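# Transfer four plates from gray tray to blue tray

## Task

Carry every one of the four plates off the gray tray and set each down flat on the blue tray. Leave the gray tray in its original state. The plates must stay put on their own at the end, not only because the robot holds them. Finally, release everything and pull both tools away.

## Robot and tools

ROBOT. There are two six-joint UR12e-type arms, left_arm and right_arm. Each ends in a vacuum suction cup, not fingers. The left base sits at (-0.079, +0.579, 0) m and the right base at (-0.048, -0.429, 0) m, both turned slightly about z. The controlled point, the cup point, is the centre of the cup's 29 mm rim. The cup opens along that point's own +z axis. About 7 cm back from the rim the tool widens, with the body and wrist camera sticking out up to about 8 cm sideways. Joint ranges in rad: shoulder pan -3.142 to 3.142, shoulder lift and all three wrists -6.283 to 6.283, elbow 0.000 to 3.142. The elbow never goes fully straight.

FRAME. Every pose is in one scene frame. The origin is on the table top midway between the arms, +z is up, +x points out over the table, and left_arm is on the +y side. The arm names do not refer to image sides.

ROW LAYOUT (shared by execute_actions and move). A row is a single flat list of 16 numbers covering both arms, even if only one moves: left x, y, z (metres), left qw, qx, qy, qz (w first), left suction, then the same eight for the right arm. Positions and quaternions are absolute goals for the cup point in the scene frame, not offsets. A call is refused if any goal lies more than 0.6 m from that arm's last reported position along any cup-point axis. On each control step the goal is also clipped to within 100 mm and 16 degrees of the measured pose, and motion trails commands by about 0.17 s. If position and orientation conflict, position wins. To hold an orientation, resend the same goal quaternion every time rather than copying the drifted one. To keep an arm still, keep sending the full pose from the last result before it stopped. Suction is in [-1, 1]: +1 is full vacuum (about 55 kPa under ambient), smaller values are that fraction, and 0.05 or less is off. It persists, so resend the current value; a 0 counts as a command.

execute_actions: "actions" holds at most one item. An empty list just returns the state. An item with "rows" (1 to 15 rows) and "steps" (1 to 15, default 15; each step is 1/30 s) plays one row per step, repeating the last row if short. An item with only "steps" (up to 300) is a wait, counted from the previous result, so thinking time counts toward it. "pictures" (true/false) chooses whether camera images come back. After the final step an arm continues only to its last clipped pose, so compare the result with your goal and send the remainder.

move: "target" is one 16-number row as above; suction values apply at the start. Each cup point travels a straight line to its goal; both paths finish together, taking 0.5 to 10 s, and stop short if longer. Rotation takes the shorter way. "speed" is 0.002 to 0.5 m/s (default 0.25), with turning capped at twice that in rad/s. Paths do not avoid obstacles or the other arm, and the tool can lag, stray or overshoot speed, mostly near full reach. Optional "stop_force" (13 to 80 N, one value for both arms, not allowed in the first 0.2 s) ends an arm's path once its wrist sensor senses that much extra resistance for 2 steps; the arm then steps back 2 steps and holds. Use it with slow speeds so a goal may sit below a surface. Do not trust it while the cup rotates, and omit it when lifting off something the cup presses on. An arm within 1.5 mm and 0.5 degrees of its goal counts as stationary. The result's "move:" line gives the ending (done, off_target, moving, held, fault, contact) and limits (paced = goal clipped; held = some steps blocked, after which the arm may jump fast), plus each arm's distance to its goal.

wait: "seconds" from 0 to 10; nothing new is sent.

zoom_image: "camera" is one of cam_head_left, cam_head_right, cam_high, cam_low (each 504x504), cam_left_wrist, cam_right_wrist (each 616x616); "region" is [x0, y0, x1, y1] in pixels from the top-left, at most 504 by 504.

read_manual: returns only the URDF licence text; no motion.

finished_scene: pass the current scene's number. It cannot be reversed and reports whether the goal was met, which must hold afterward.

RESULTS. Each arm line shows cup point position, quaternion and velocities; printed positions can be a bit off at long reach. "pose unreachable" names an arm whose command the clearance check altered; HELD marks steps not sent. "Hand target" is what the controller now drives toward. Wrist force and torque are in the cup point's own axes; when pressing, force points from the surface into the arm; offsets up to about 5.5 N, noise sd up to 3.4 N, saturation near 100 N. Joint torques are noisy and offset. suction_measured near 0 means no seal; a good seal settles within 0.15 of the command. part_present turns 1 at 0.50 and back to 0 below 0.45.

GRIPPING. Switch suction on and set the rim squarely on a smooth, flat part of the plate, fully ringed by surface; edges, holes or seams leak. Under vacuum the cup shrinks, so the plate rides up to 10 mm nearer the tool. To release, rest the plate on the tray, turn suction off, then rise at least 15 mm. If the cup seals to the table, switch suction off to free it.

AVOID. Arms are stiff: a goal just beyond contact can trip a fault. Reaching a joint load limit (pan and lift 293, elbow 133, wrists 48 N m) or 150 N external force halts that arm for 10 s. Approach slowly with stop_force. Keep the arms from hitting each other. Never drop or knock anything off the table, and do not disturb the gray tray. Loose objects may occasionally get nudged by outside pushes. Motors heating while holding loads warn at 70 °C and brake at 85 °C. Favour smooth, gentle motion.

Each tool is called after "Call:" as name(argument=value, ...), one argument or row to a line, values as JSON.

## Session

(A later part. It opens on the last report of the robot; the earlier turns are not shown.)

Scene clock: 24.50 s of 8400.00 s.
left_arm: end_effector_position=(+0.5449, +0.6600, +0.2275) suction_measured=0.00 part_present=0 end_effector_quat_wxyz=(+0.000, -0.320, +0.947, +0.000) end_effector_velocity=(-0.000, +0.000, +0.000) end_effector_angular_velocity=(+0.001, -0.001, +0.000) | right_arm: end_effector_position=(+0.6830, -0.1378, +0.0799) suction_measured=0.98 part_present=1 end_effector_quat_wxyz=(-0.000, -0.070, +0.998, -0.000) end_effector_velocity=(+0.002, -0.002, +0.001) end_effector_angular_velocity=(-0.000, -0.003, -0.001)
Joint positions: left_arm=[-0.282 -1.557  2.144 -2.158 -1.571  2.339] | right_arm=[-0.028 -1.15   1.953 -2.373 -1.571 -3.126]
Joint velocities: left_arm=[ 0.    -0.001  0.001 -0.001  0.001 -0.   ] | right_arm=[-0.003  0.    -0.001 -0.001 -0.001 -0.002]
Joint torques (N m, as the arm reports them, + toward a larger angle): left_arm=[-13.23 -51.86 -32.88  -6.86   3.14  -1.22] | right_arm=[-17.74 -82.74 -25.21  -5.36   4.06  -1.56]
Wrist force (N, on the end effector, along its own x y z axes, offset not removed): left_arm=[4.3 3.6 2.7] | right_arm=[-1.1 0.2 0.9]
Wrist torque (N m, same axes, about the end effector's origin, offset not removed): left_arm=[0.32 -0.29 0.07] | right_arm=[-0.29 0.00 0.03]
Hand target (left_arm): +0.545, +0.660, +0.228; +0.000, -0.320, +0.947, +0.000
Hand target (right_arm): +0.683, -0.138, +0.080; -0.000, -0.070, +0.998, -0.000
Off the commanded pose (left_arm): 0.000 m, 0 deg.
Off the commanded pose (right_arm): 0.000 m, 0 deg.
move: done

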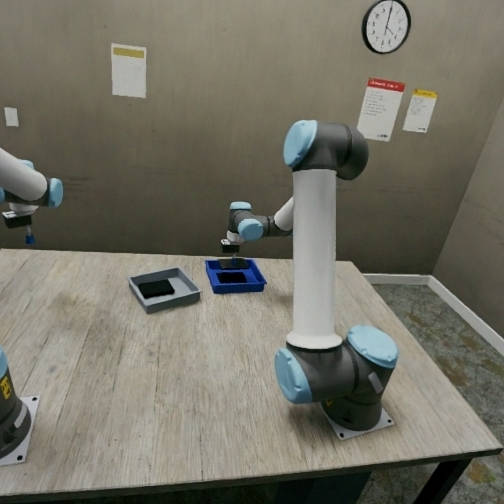

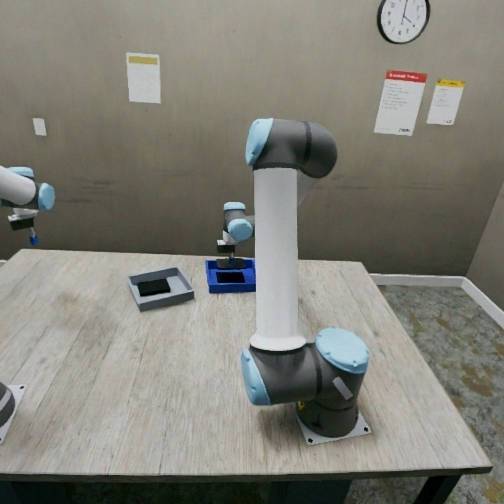

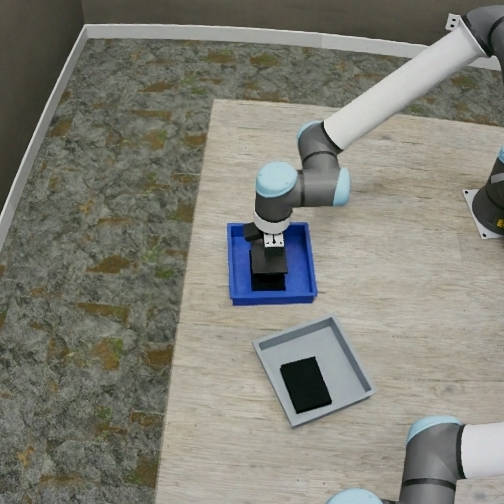

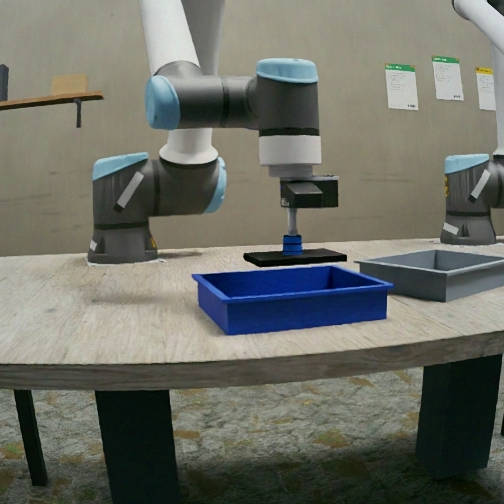

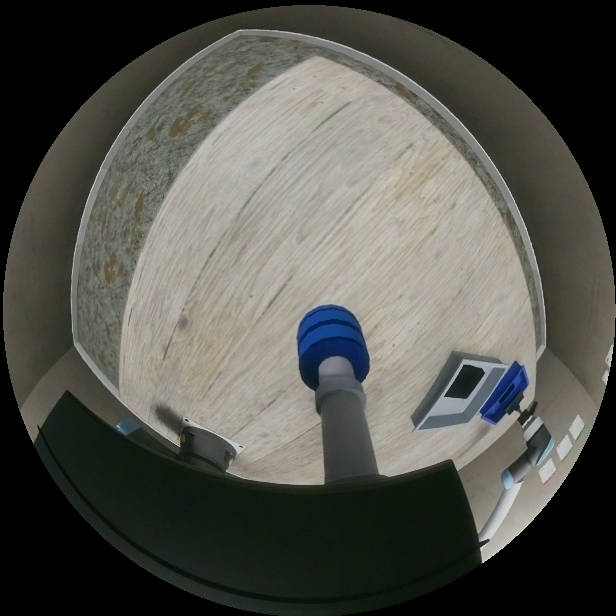

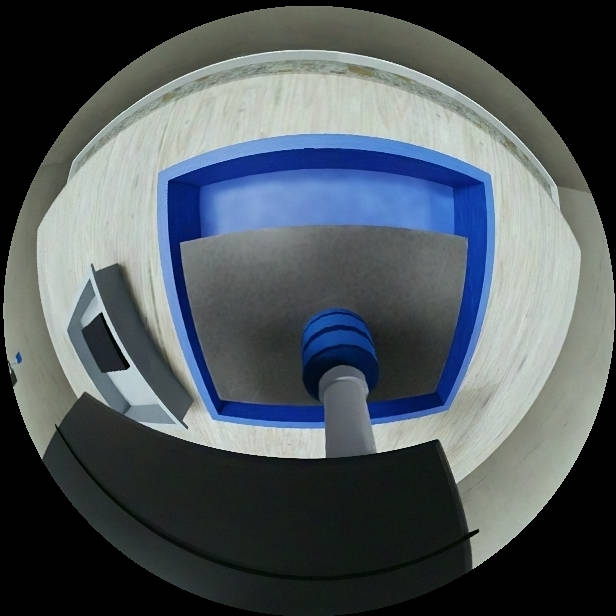

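Call:
move(
  target=[0.5449,0.66,0.2275,0,-0.320,0.947,0,0,0.683,-0.138,0.017,0,-0.07,0.9975,0,1],
  speed=0.12,
)

Call:
move(
  target=[0.5449,0.66,0.2275,0,-0.320,0.947,0,0,0.683,-0.138,0.008,0,-0.07,0.9975,0,1],
  speed=0.005,
  stop_force=13,
)

Scene clock: 26.20 s of 8400.00 s.
left_arm: end_effector_position=(+0.5449, +0.6600, +0.2275) suction_measured=0.00 part_present=0 end_effector_quat_wxyz=(+0.000, -0.320, +0.947, +0.000) end_effector_velocity=(+0.000, -0.000, -0.000) end_effector_angular_velocity=(-0.001, +0.001, +0.001) | right_arm: end_effector_position=(+0.6831, -0.1381, +0.0173) suction_measured=0.98 part_present=1 end_effector_quat_wxyz=(-0.000, -0.070, +0.998, -0.000) end_effector_velocity=(+0.000, +0.000, -0.002) end_effector_angular_velocity=(+0.001, -0.000, -0.001)
Joint positions: left_arm=[-0.282 -1.557  2.144 -2.158 -1.571  2.339] | right_arm=[-0.029 -1.067  1.976 -2.48  -1.571 -3.126]
Joint velocities: left_arm=[-0.     0.    -0.     0.    -0.001 -0.001] | right_arm=[-0.     0.003  0.001 -0.005  0.001  0.001]
Joint torques (N m, as the arm reports them, + toward a larger angle): left_arm=[-14.71 -49.62 -33.46  -7.05   3.1   -1.22] | right_arm=[  3.98 -53.07 -21.95  -6.11   4.04   2.68]
Wrist force (N, on the end effector, along its own x y z axes, offset not removed): left_arm=[3.4 1.6 1.9] | right_arm=[-0.6 -0.3 0.3]
Wrist torque (N m, same axes, about the end effector's origin, offset not removed): left_arm=[0.05 -0.13 0.17] | right_arm=[-0.28 -0.09 0.05]
Hand target (left_arm): +0.545, +0.660, +0.228; +0.000, -0.320, +0.947, +0.000
Hand target (right_arm): +0.683, -0.138, +0.017; -0.000, -0.070, +0.998, -0.000
Off the commanded pose (left_arm): 0.000 m, 0 deg.
Off the commanded pose (right_arm): 0.000 m, 0 deg.
move: done

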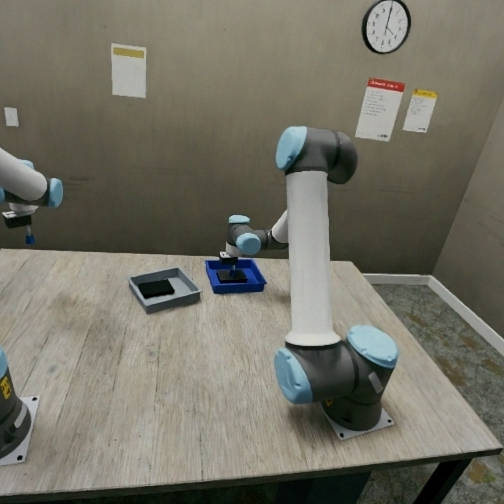

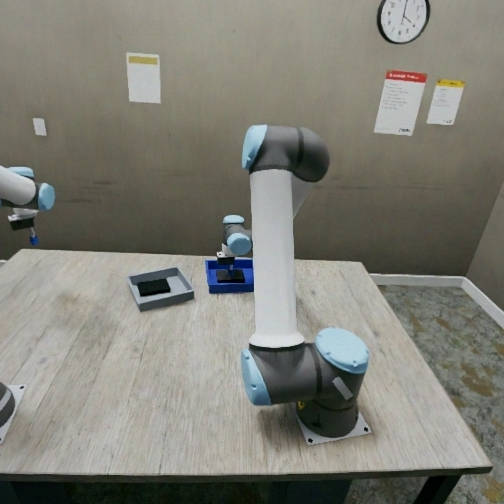

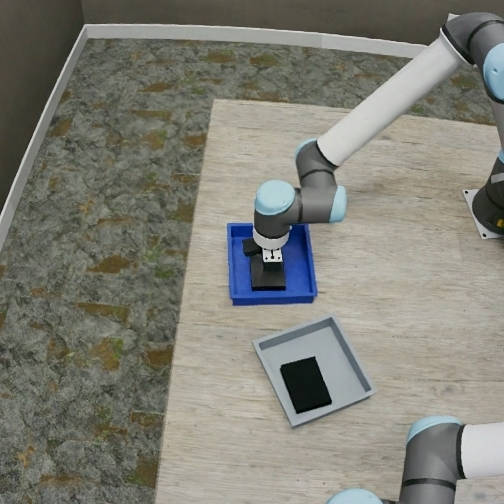

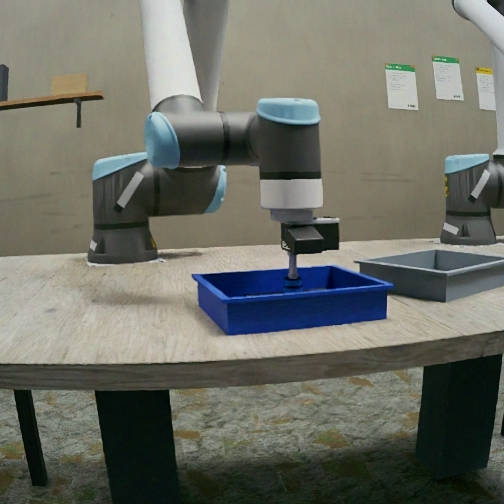

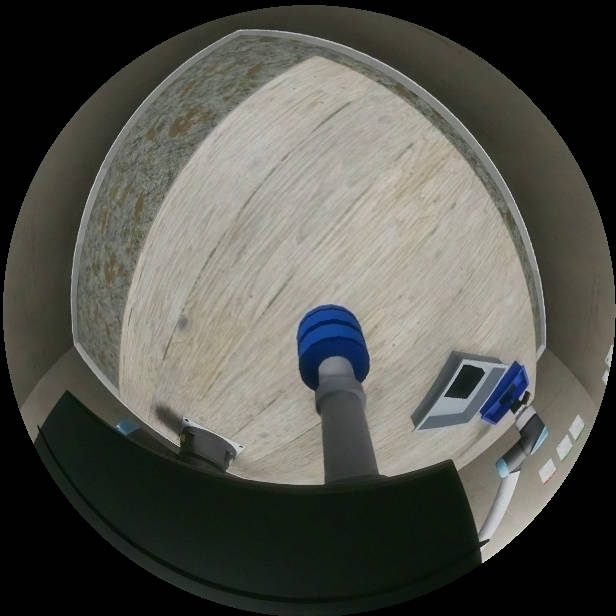

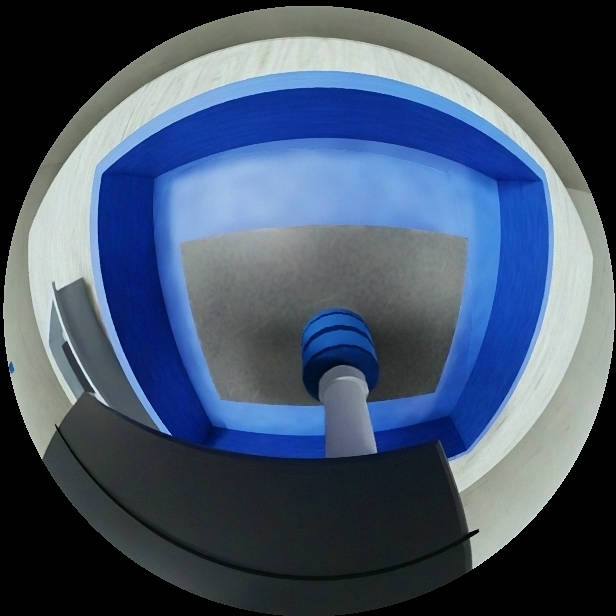

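Scene clock: 27.37 s of 8400.00 s.
left_arm: end_effector_position=(+0.5449, +0.6600, +0.2275) suction_measured=0.00 part_present=0 end_effector_quat_wxyz=(+0.000, -0.320, +0.947, +0.000) end_effector_velocity=(+0.001, -0.000, +0.001) end_effector_angular_velocity=(-0.001, -0.002, +0.000) | right_arm: end_effector_position=(+0.6831, -0.1381, +0.0134) suction_measured=0.96 part_present=1 end_effector_quat_wxyz=(+0.000, -0.070, +0.998, +0.000) end_effector_velocity=(-0.002, +0.000, +0.001) end_effector_angular_velocity=(-0.000, +0.004, +0.001)
Joint positions: left_arm=[-0.282 -1.557  2.144 -2.158 -1.571  2.339] | right_arm=[-0.029 -1.061  1.977 -2.486 -1.571 -3.126]
Joint velocities: left_arm=[ 0.     0.    -0.001 -0.001 -0.001 -0.   ] | right_arm=[ 0.    -0.002  0.001  0.006  0.    -0.   ]
Joint torques (N m, as the arm reports them, + toward a larger angle): left_arm=[-12.92 -47.18 -31.98  -6.52   2.87  -1.  ] | right_arm=[ 13.4  -63.62 -17.81   1.05   4.07   2.55]
Wrist force (N, on the end effector, along its own x y z axes, offset not removed): left_arm=[2.4 0.3 2.5] | right_arm=[9.2 0.3 -30.0]
Wrist torque (N m, same axes, about the end effector's origin, offset not removed): left_arm=[-0.13 -0.05 0.13] | right_arm=[-0.10 -0.14 -0.02]
Hand target (left_arm): +0.545, +0.660, +0.228; +0.000, -0.320, +0.947, +0.000
Hand target (right_arm): +0.683, -0.138, +0.014; +0.000, -0.070, +0.998, +0.000
Off the commanded pose (left_arm): 0.000 m, 0 deg.
Off the commanded pose (right_arm): 0.005 m, 0 deg.
move: contact (right_arm)

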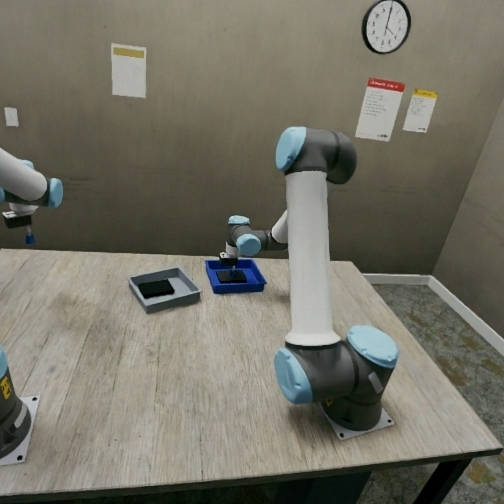

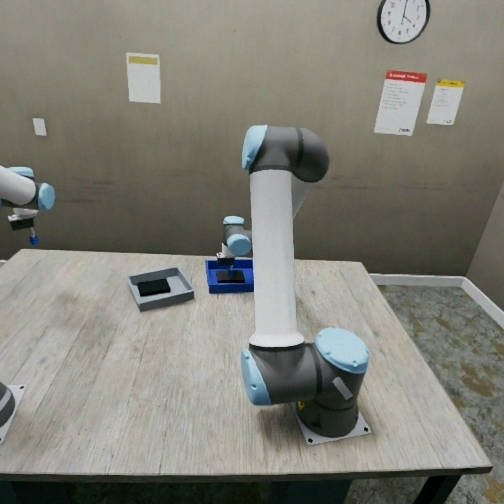

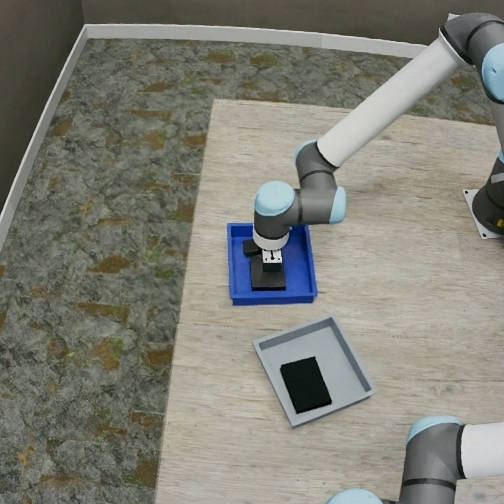

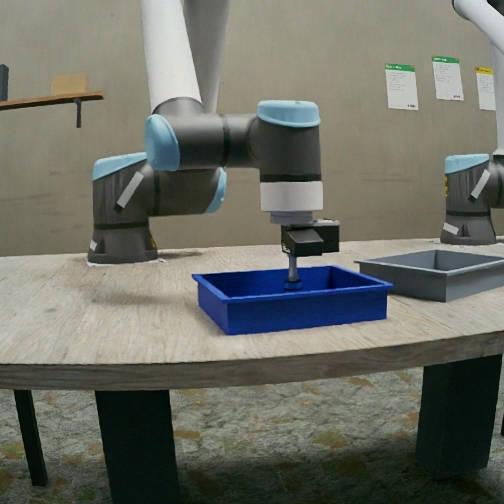

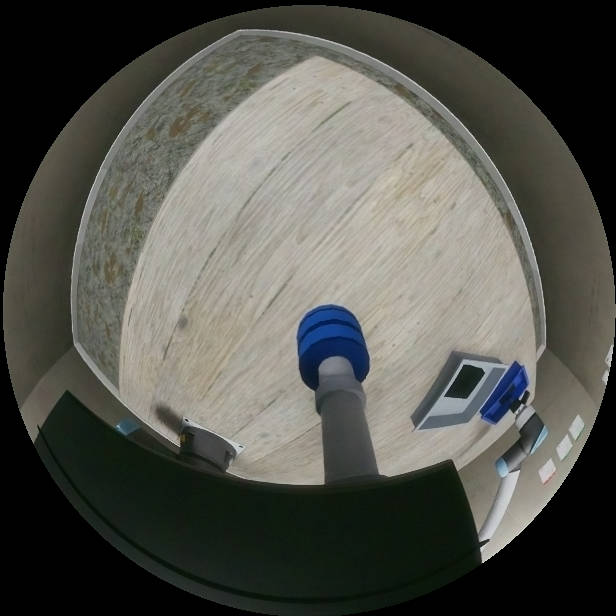

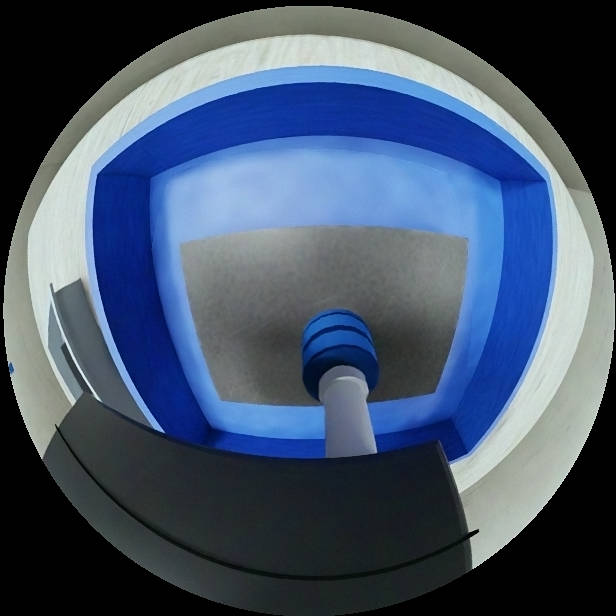

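Call:
move(
  target=[0.5449,0.66,0.2275,0,-0.320,0.947,0,0,0.683,-0.138,0.078,0,-0.07,0.9975,0,0],
  speed=0.2,
)

Call:
move(
  target=[0.5449,0.66,0.2275,0,-0.320,0.947,0,0,0.572,0.202,0.078,0,-0.191,0.982,0,0],
  speed=0.4,
)

Call:
move(
  target=[0.5449,0.66,0.2275,0,-0.320,0.947,0,0,0.572,0.202,0.0187,0,-0.191,0.982,0,1],
  speed=0.1,
)

Scene clock: 29.07 s of 8400.00 s.
left_arm: end_effector_position=(+0.5449, +0.6600, +0.2275) suction_measured=0.00 part_present=0 end_effector_quat_wxyz=(+0.000, -0.320, +0.947, +0.000) end_effector_velocity=(+0.000, -0.000, +0.000) end_effector_angular_velocity=(-0.001, -0.000, -0.000) | right_arm: end_effector_position=(+0.6829, -0.1379, +0.0776) suction_measured=0.00 part_present=0 end_effector_quat_wxyz=(+0.000, -0.070, +0.998, +0.000) end_effector_velocity=(+0.001, +0.000, +0.004) end_effector_angular_velocity=(-0.000, -0.001, -0.001)
Joint positions: left_arm=[-0.282 -1.557  2.144 -2.158 -1.571  2.339] | right_arm=[-0.029 -1.148  1.954 -2.378 -1.571 -3.126]
Joint velocities: left_arm=[-0.     0.    -0.001 -0.    -0.001  0.   ] | right_arm=[ 0.    -0.004 -0.002  0.005 -0.     0.001]
Joint torques (N m, as the arm reports them, + toward a larger angle): left_arm=[-15.03 -48.59 -33.45  -6.91   2.86  -1.17] | right_arm=[ -3.61 -81.4  -40.26  -0.21   3.42  -1.23]
Wrist force (N, on the end effector, along its own x y z axes, offset not removed): left_arm=[3.0 -0.2 1.7] | right_arm=[1.9 -0.1 0.4]
Wrist torque (N m, same axes, about the end effector's origin, offset not removed): left_arm=[-0.13 -0.05 0.15] | right_arm=[-0.35 -0.43 0.05]
Hand target (left_arm): +0.545, +0.660, +0.228; +0.000, -0.320, +0.947, +0.000
Hand target (right_arm): +0.683, -0.138, +0.078; +0.000, -0.070, +0.998, +0.000
Off the commanded pose (left_arm): 0.000 m, 0 deg.
Off the commanded pose (right_arm): 0.000 m, 0 deg.
move: done

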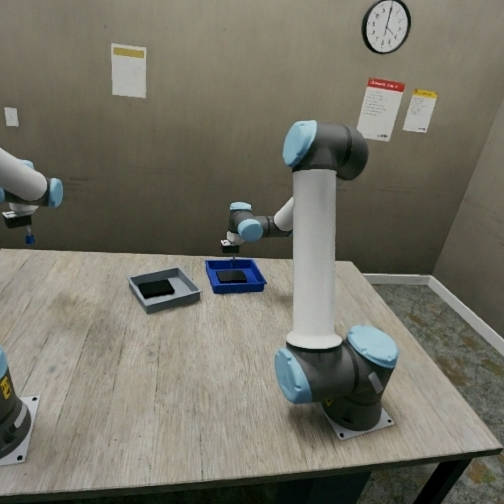

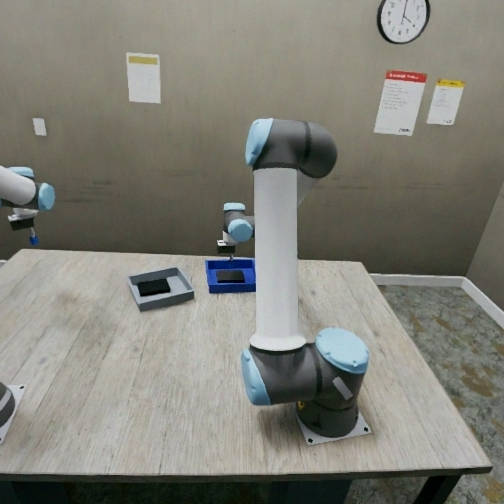

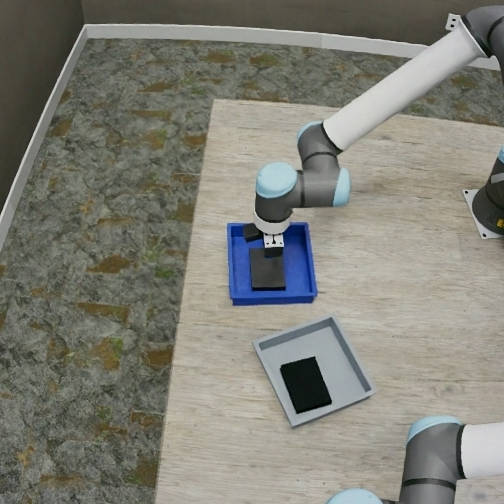

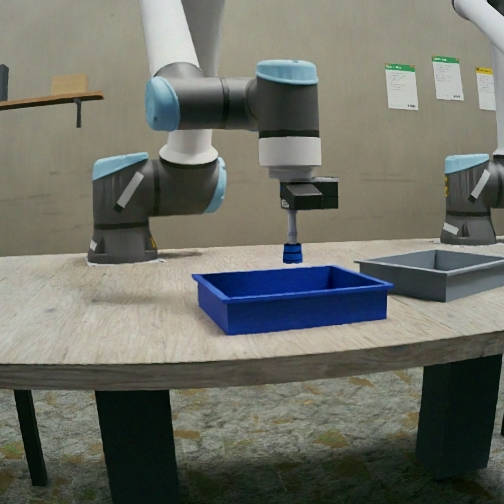

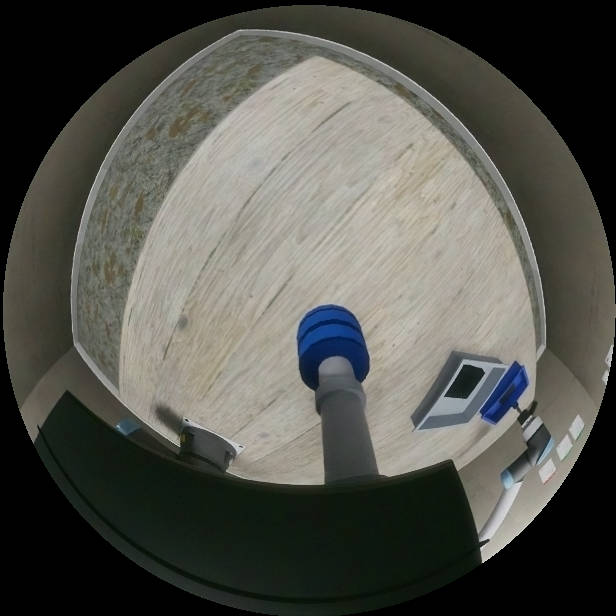

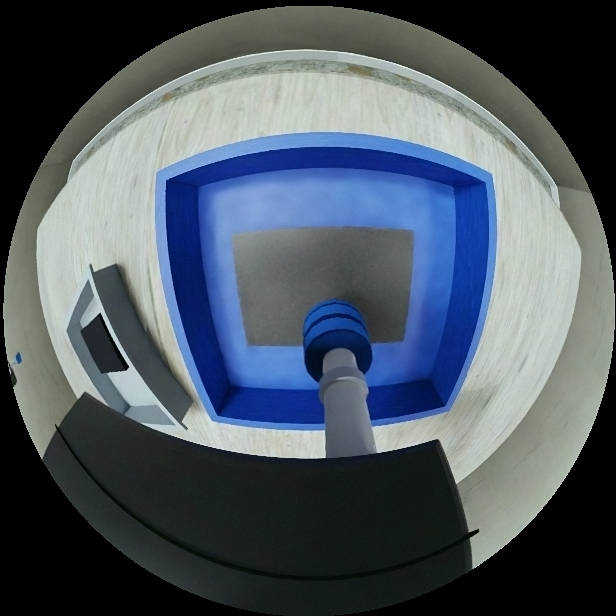

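Scene clock: 30.77 s of 8400.00 s.
left_arm: end_effector_position=(+0.5449, +0.6600, +0.2275) suction_measured=0.00 part_present=0 end_effector_quat_wxyz=(+0.000, -0.320, +0.947, +0.000) end_effector_velocity=(+0.000, -0.000, +0.000) end_effector_angular_velocity=(-0.001, +0.000, +0.000) | right_arm: end_effector_position=(+0.5719, +0.2018, +0.0781) suction_measured=0.00 part_present=0 end_effector_quat_wxyz=(+0.000, -0.191, +0.982, +0.000) end_effector_velocity=(-0.001, +0.003, +0.000) end_effector_angular_velocity=(+0.000, +0.001, -0.001)
Joint positions: left_arm=[-0.282 -1.557  2.144 -2.158 -1.571  2.339] | right_arm=[ 0.412 -1.026  1.747 -2.293 -1.571 -2.93 ]
Joint velocities: left_arm=[ 0.     0.    -0.001  0.001 -0.001 -0.   ] | right_arm=[ 0.003  0.002 -0.003  0.002  0.001  0.004]
Joint torques (N m, as the arm reports them, + toward a larger angle): left_arm=[-14.86 -49.22 -33.75  -6.88   2.77  -1.48] | right_arm=[ 16.91 -65.45 -44.09  -0.47  -4.01   2.49]
Wrist force (N, on the end effector, along its own x y z axes, offset not removed): left_arm=[0.2 0.6 -0.8] | right_arm=[-1.4 -1.1 -0.6]
Wrist torque (N m, same axes, about the end effector's origin, offset not removed): left_arm=[-0.08 0.27 0.16] | right_arm=[-0.41 0.01 0.01]
Hand target (left_arm): +0.545, +0.660, +0.228; +0.000, -0.320, +0.947, +0.000
Hand target (right_arm): +0.572, +0.202, +0.078; +0.000, -0.191, +0.982, +0.000
Off the commanded pose (left_arm): 0.000 m, 0 deg.
Off the commanded pose (right_arm): 0.000 m, 0 deg.
move: done

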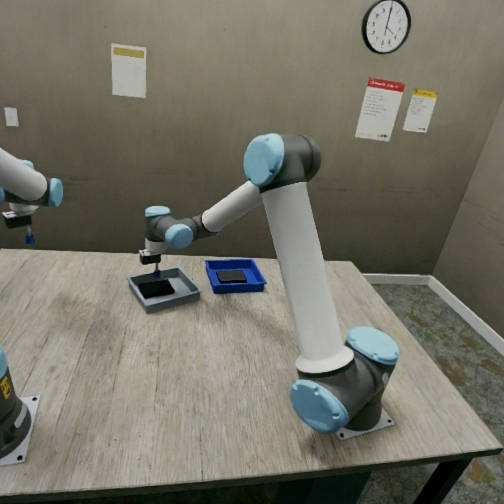

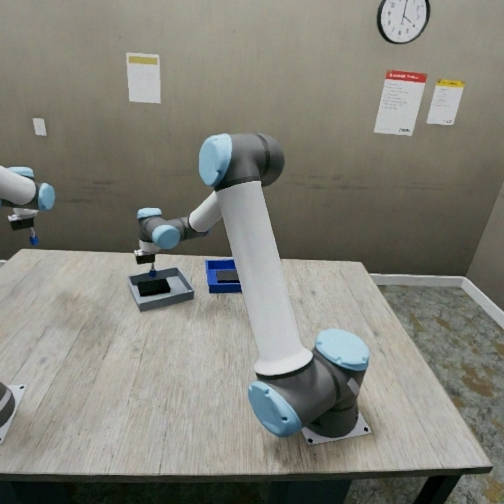

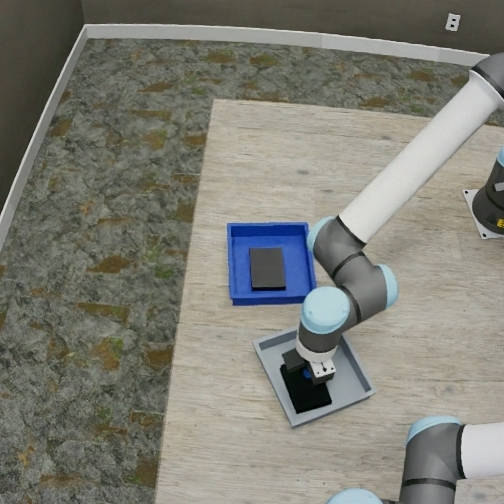

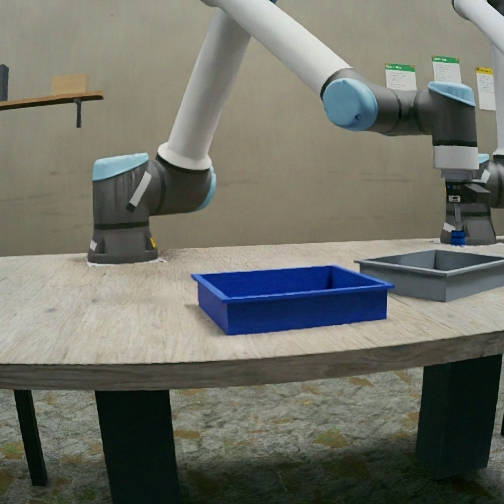

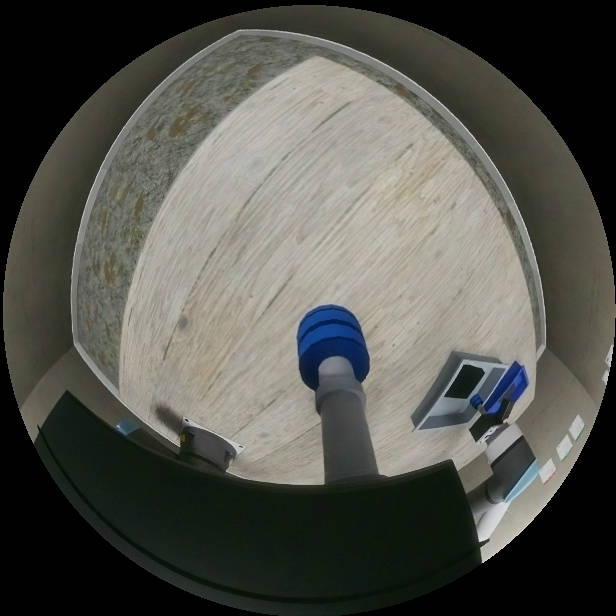

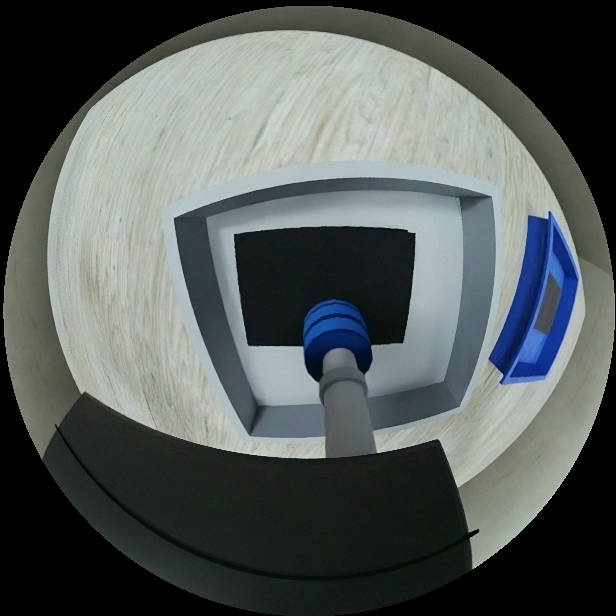

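Scene clock: 31.90 s of 8400.00 s.
left_arm: end_effector_position=(+0.5449, +0.6600, +0.2275) suction_measured=0.00 part_present=0 end_effector_quat_wxyz=(+0.000, -0.320, +0.947, +0.000) end_effector_velocity=(-0.000, -0.000, -0.000) end_effector_angular_velocity=(+0.000, +0.000, -0.000) | right_arm: end_effector_position=(+0.5720, +0.2020, +0.0190) suction_measured=0.46 part_present=0 end_effector_quat_wxyz=(-0.000, -0.191, +0.982, -0.000) end_effector_velocity=(-0.002, -0.000, -0.005) end_effector_angular_velocity=(-0.000, +0.002, +0.001)
Joint positions: left_arm=[-0.282 -1.557  2.144 -2.158 -1.571  2.339] | right_arm=[ 0.412 -0.957  1.767 -2.38  -1.571 -2.93 ]
Joint velocities: left_arm=[-0. -0.  0. -0.  0. -0.] | right_arm=[ 0.     0.004  0.003 -0.005  0.001 -0.001]
Joint torques (N m, as the arm reports them, + toward a larger angle): left_arm=[-12.14 -48.49 -32.17  -6.71   2.35  -1.86] | right_arm=[ 15.58 -65.77 -24.88  -6.71  -3.83  -1.7 ]
Wrist force (N, on the end effector, along its own x y z axes, offset not removed): left_arm=[2.7 0.2 4.1] | right_arm=[-2.9 -0.3 2.7]
Wrist torque (N m, same axes, about the end effector's origin, offset not removed): left_arm=[-0.15 -0.13 0.07] | right_arm=[-0.30 0.21 0.04]
Hand target (left_arm): +0.545, +0.660, +0.228; +0.000, -0.320, +0.947, +0.000
Hand target (right_arm): +0.572, +0.202, +0.019; -0.000, -0.191, +0.982, -0.000
Off the commanded pose (left_arm): 0.000 m, 0 deg.
Off the commanded pose (right_arm): 0.000 m, 0 deg.
move: done

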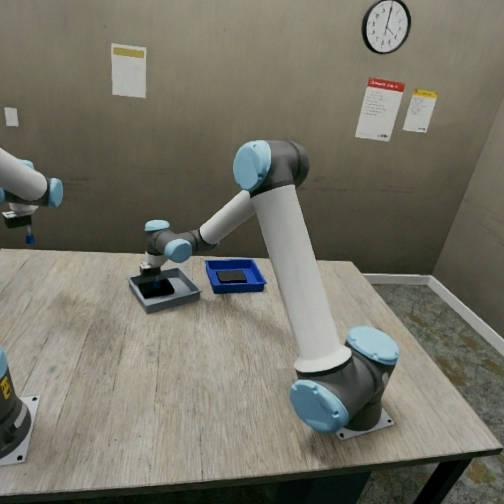

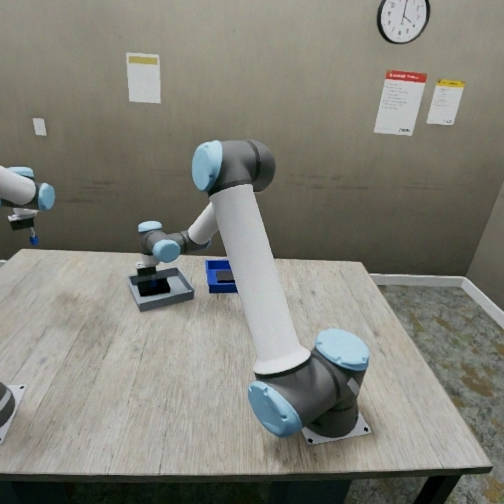

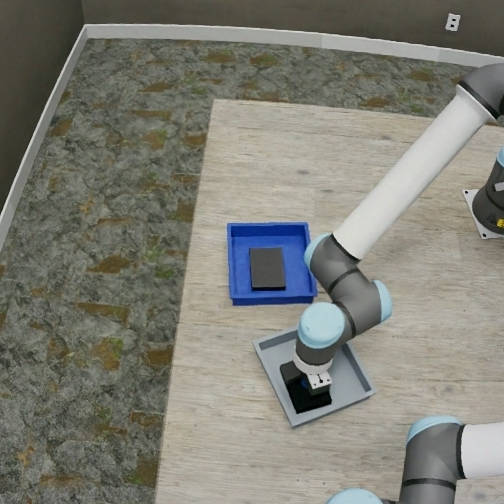

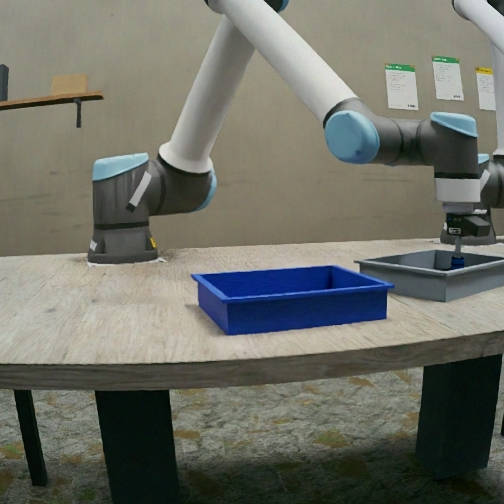

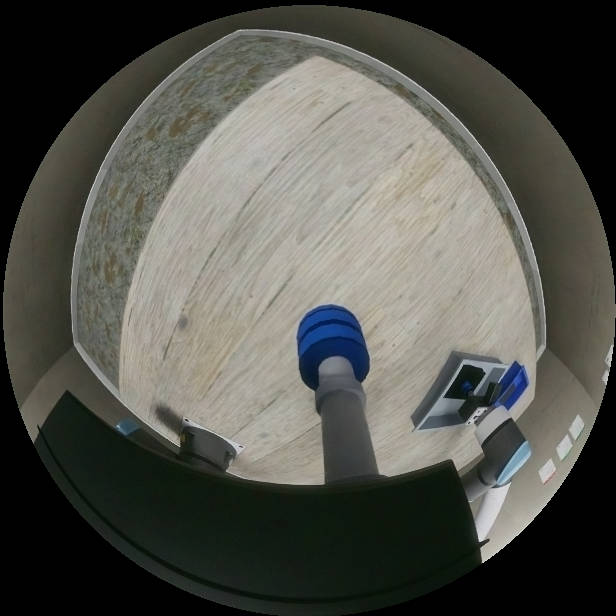

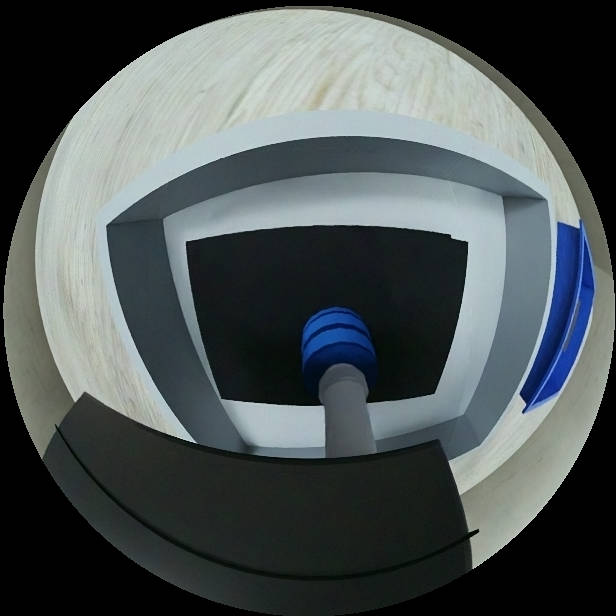

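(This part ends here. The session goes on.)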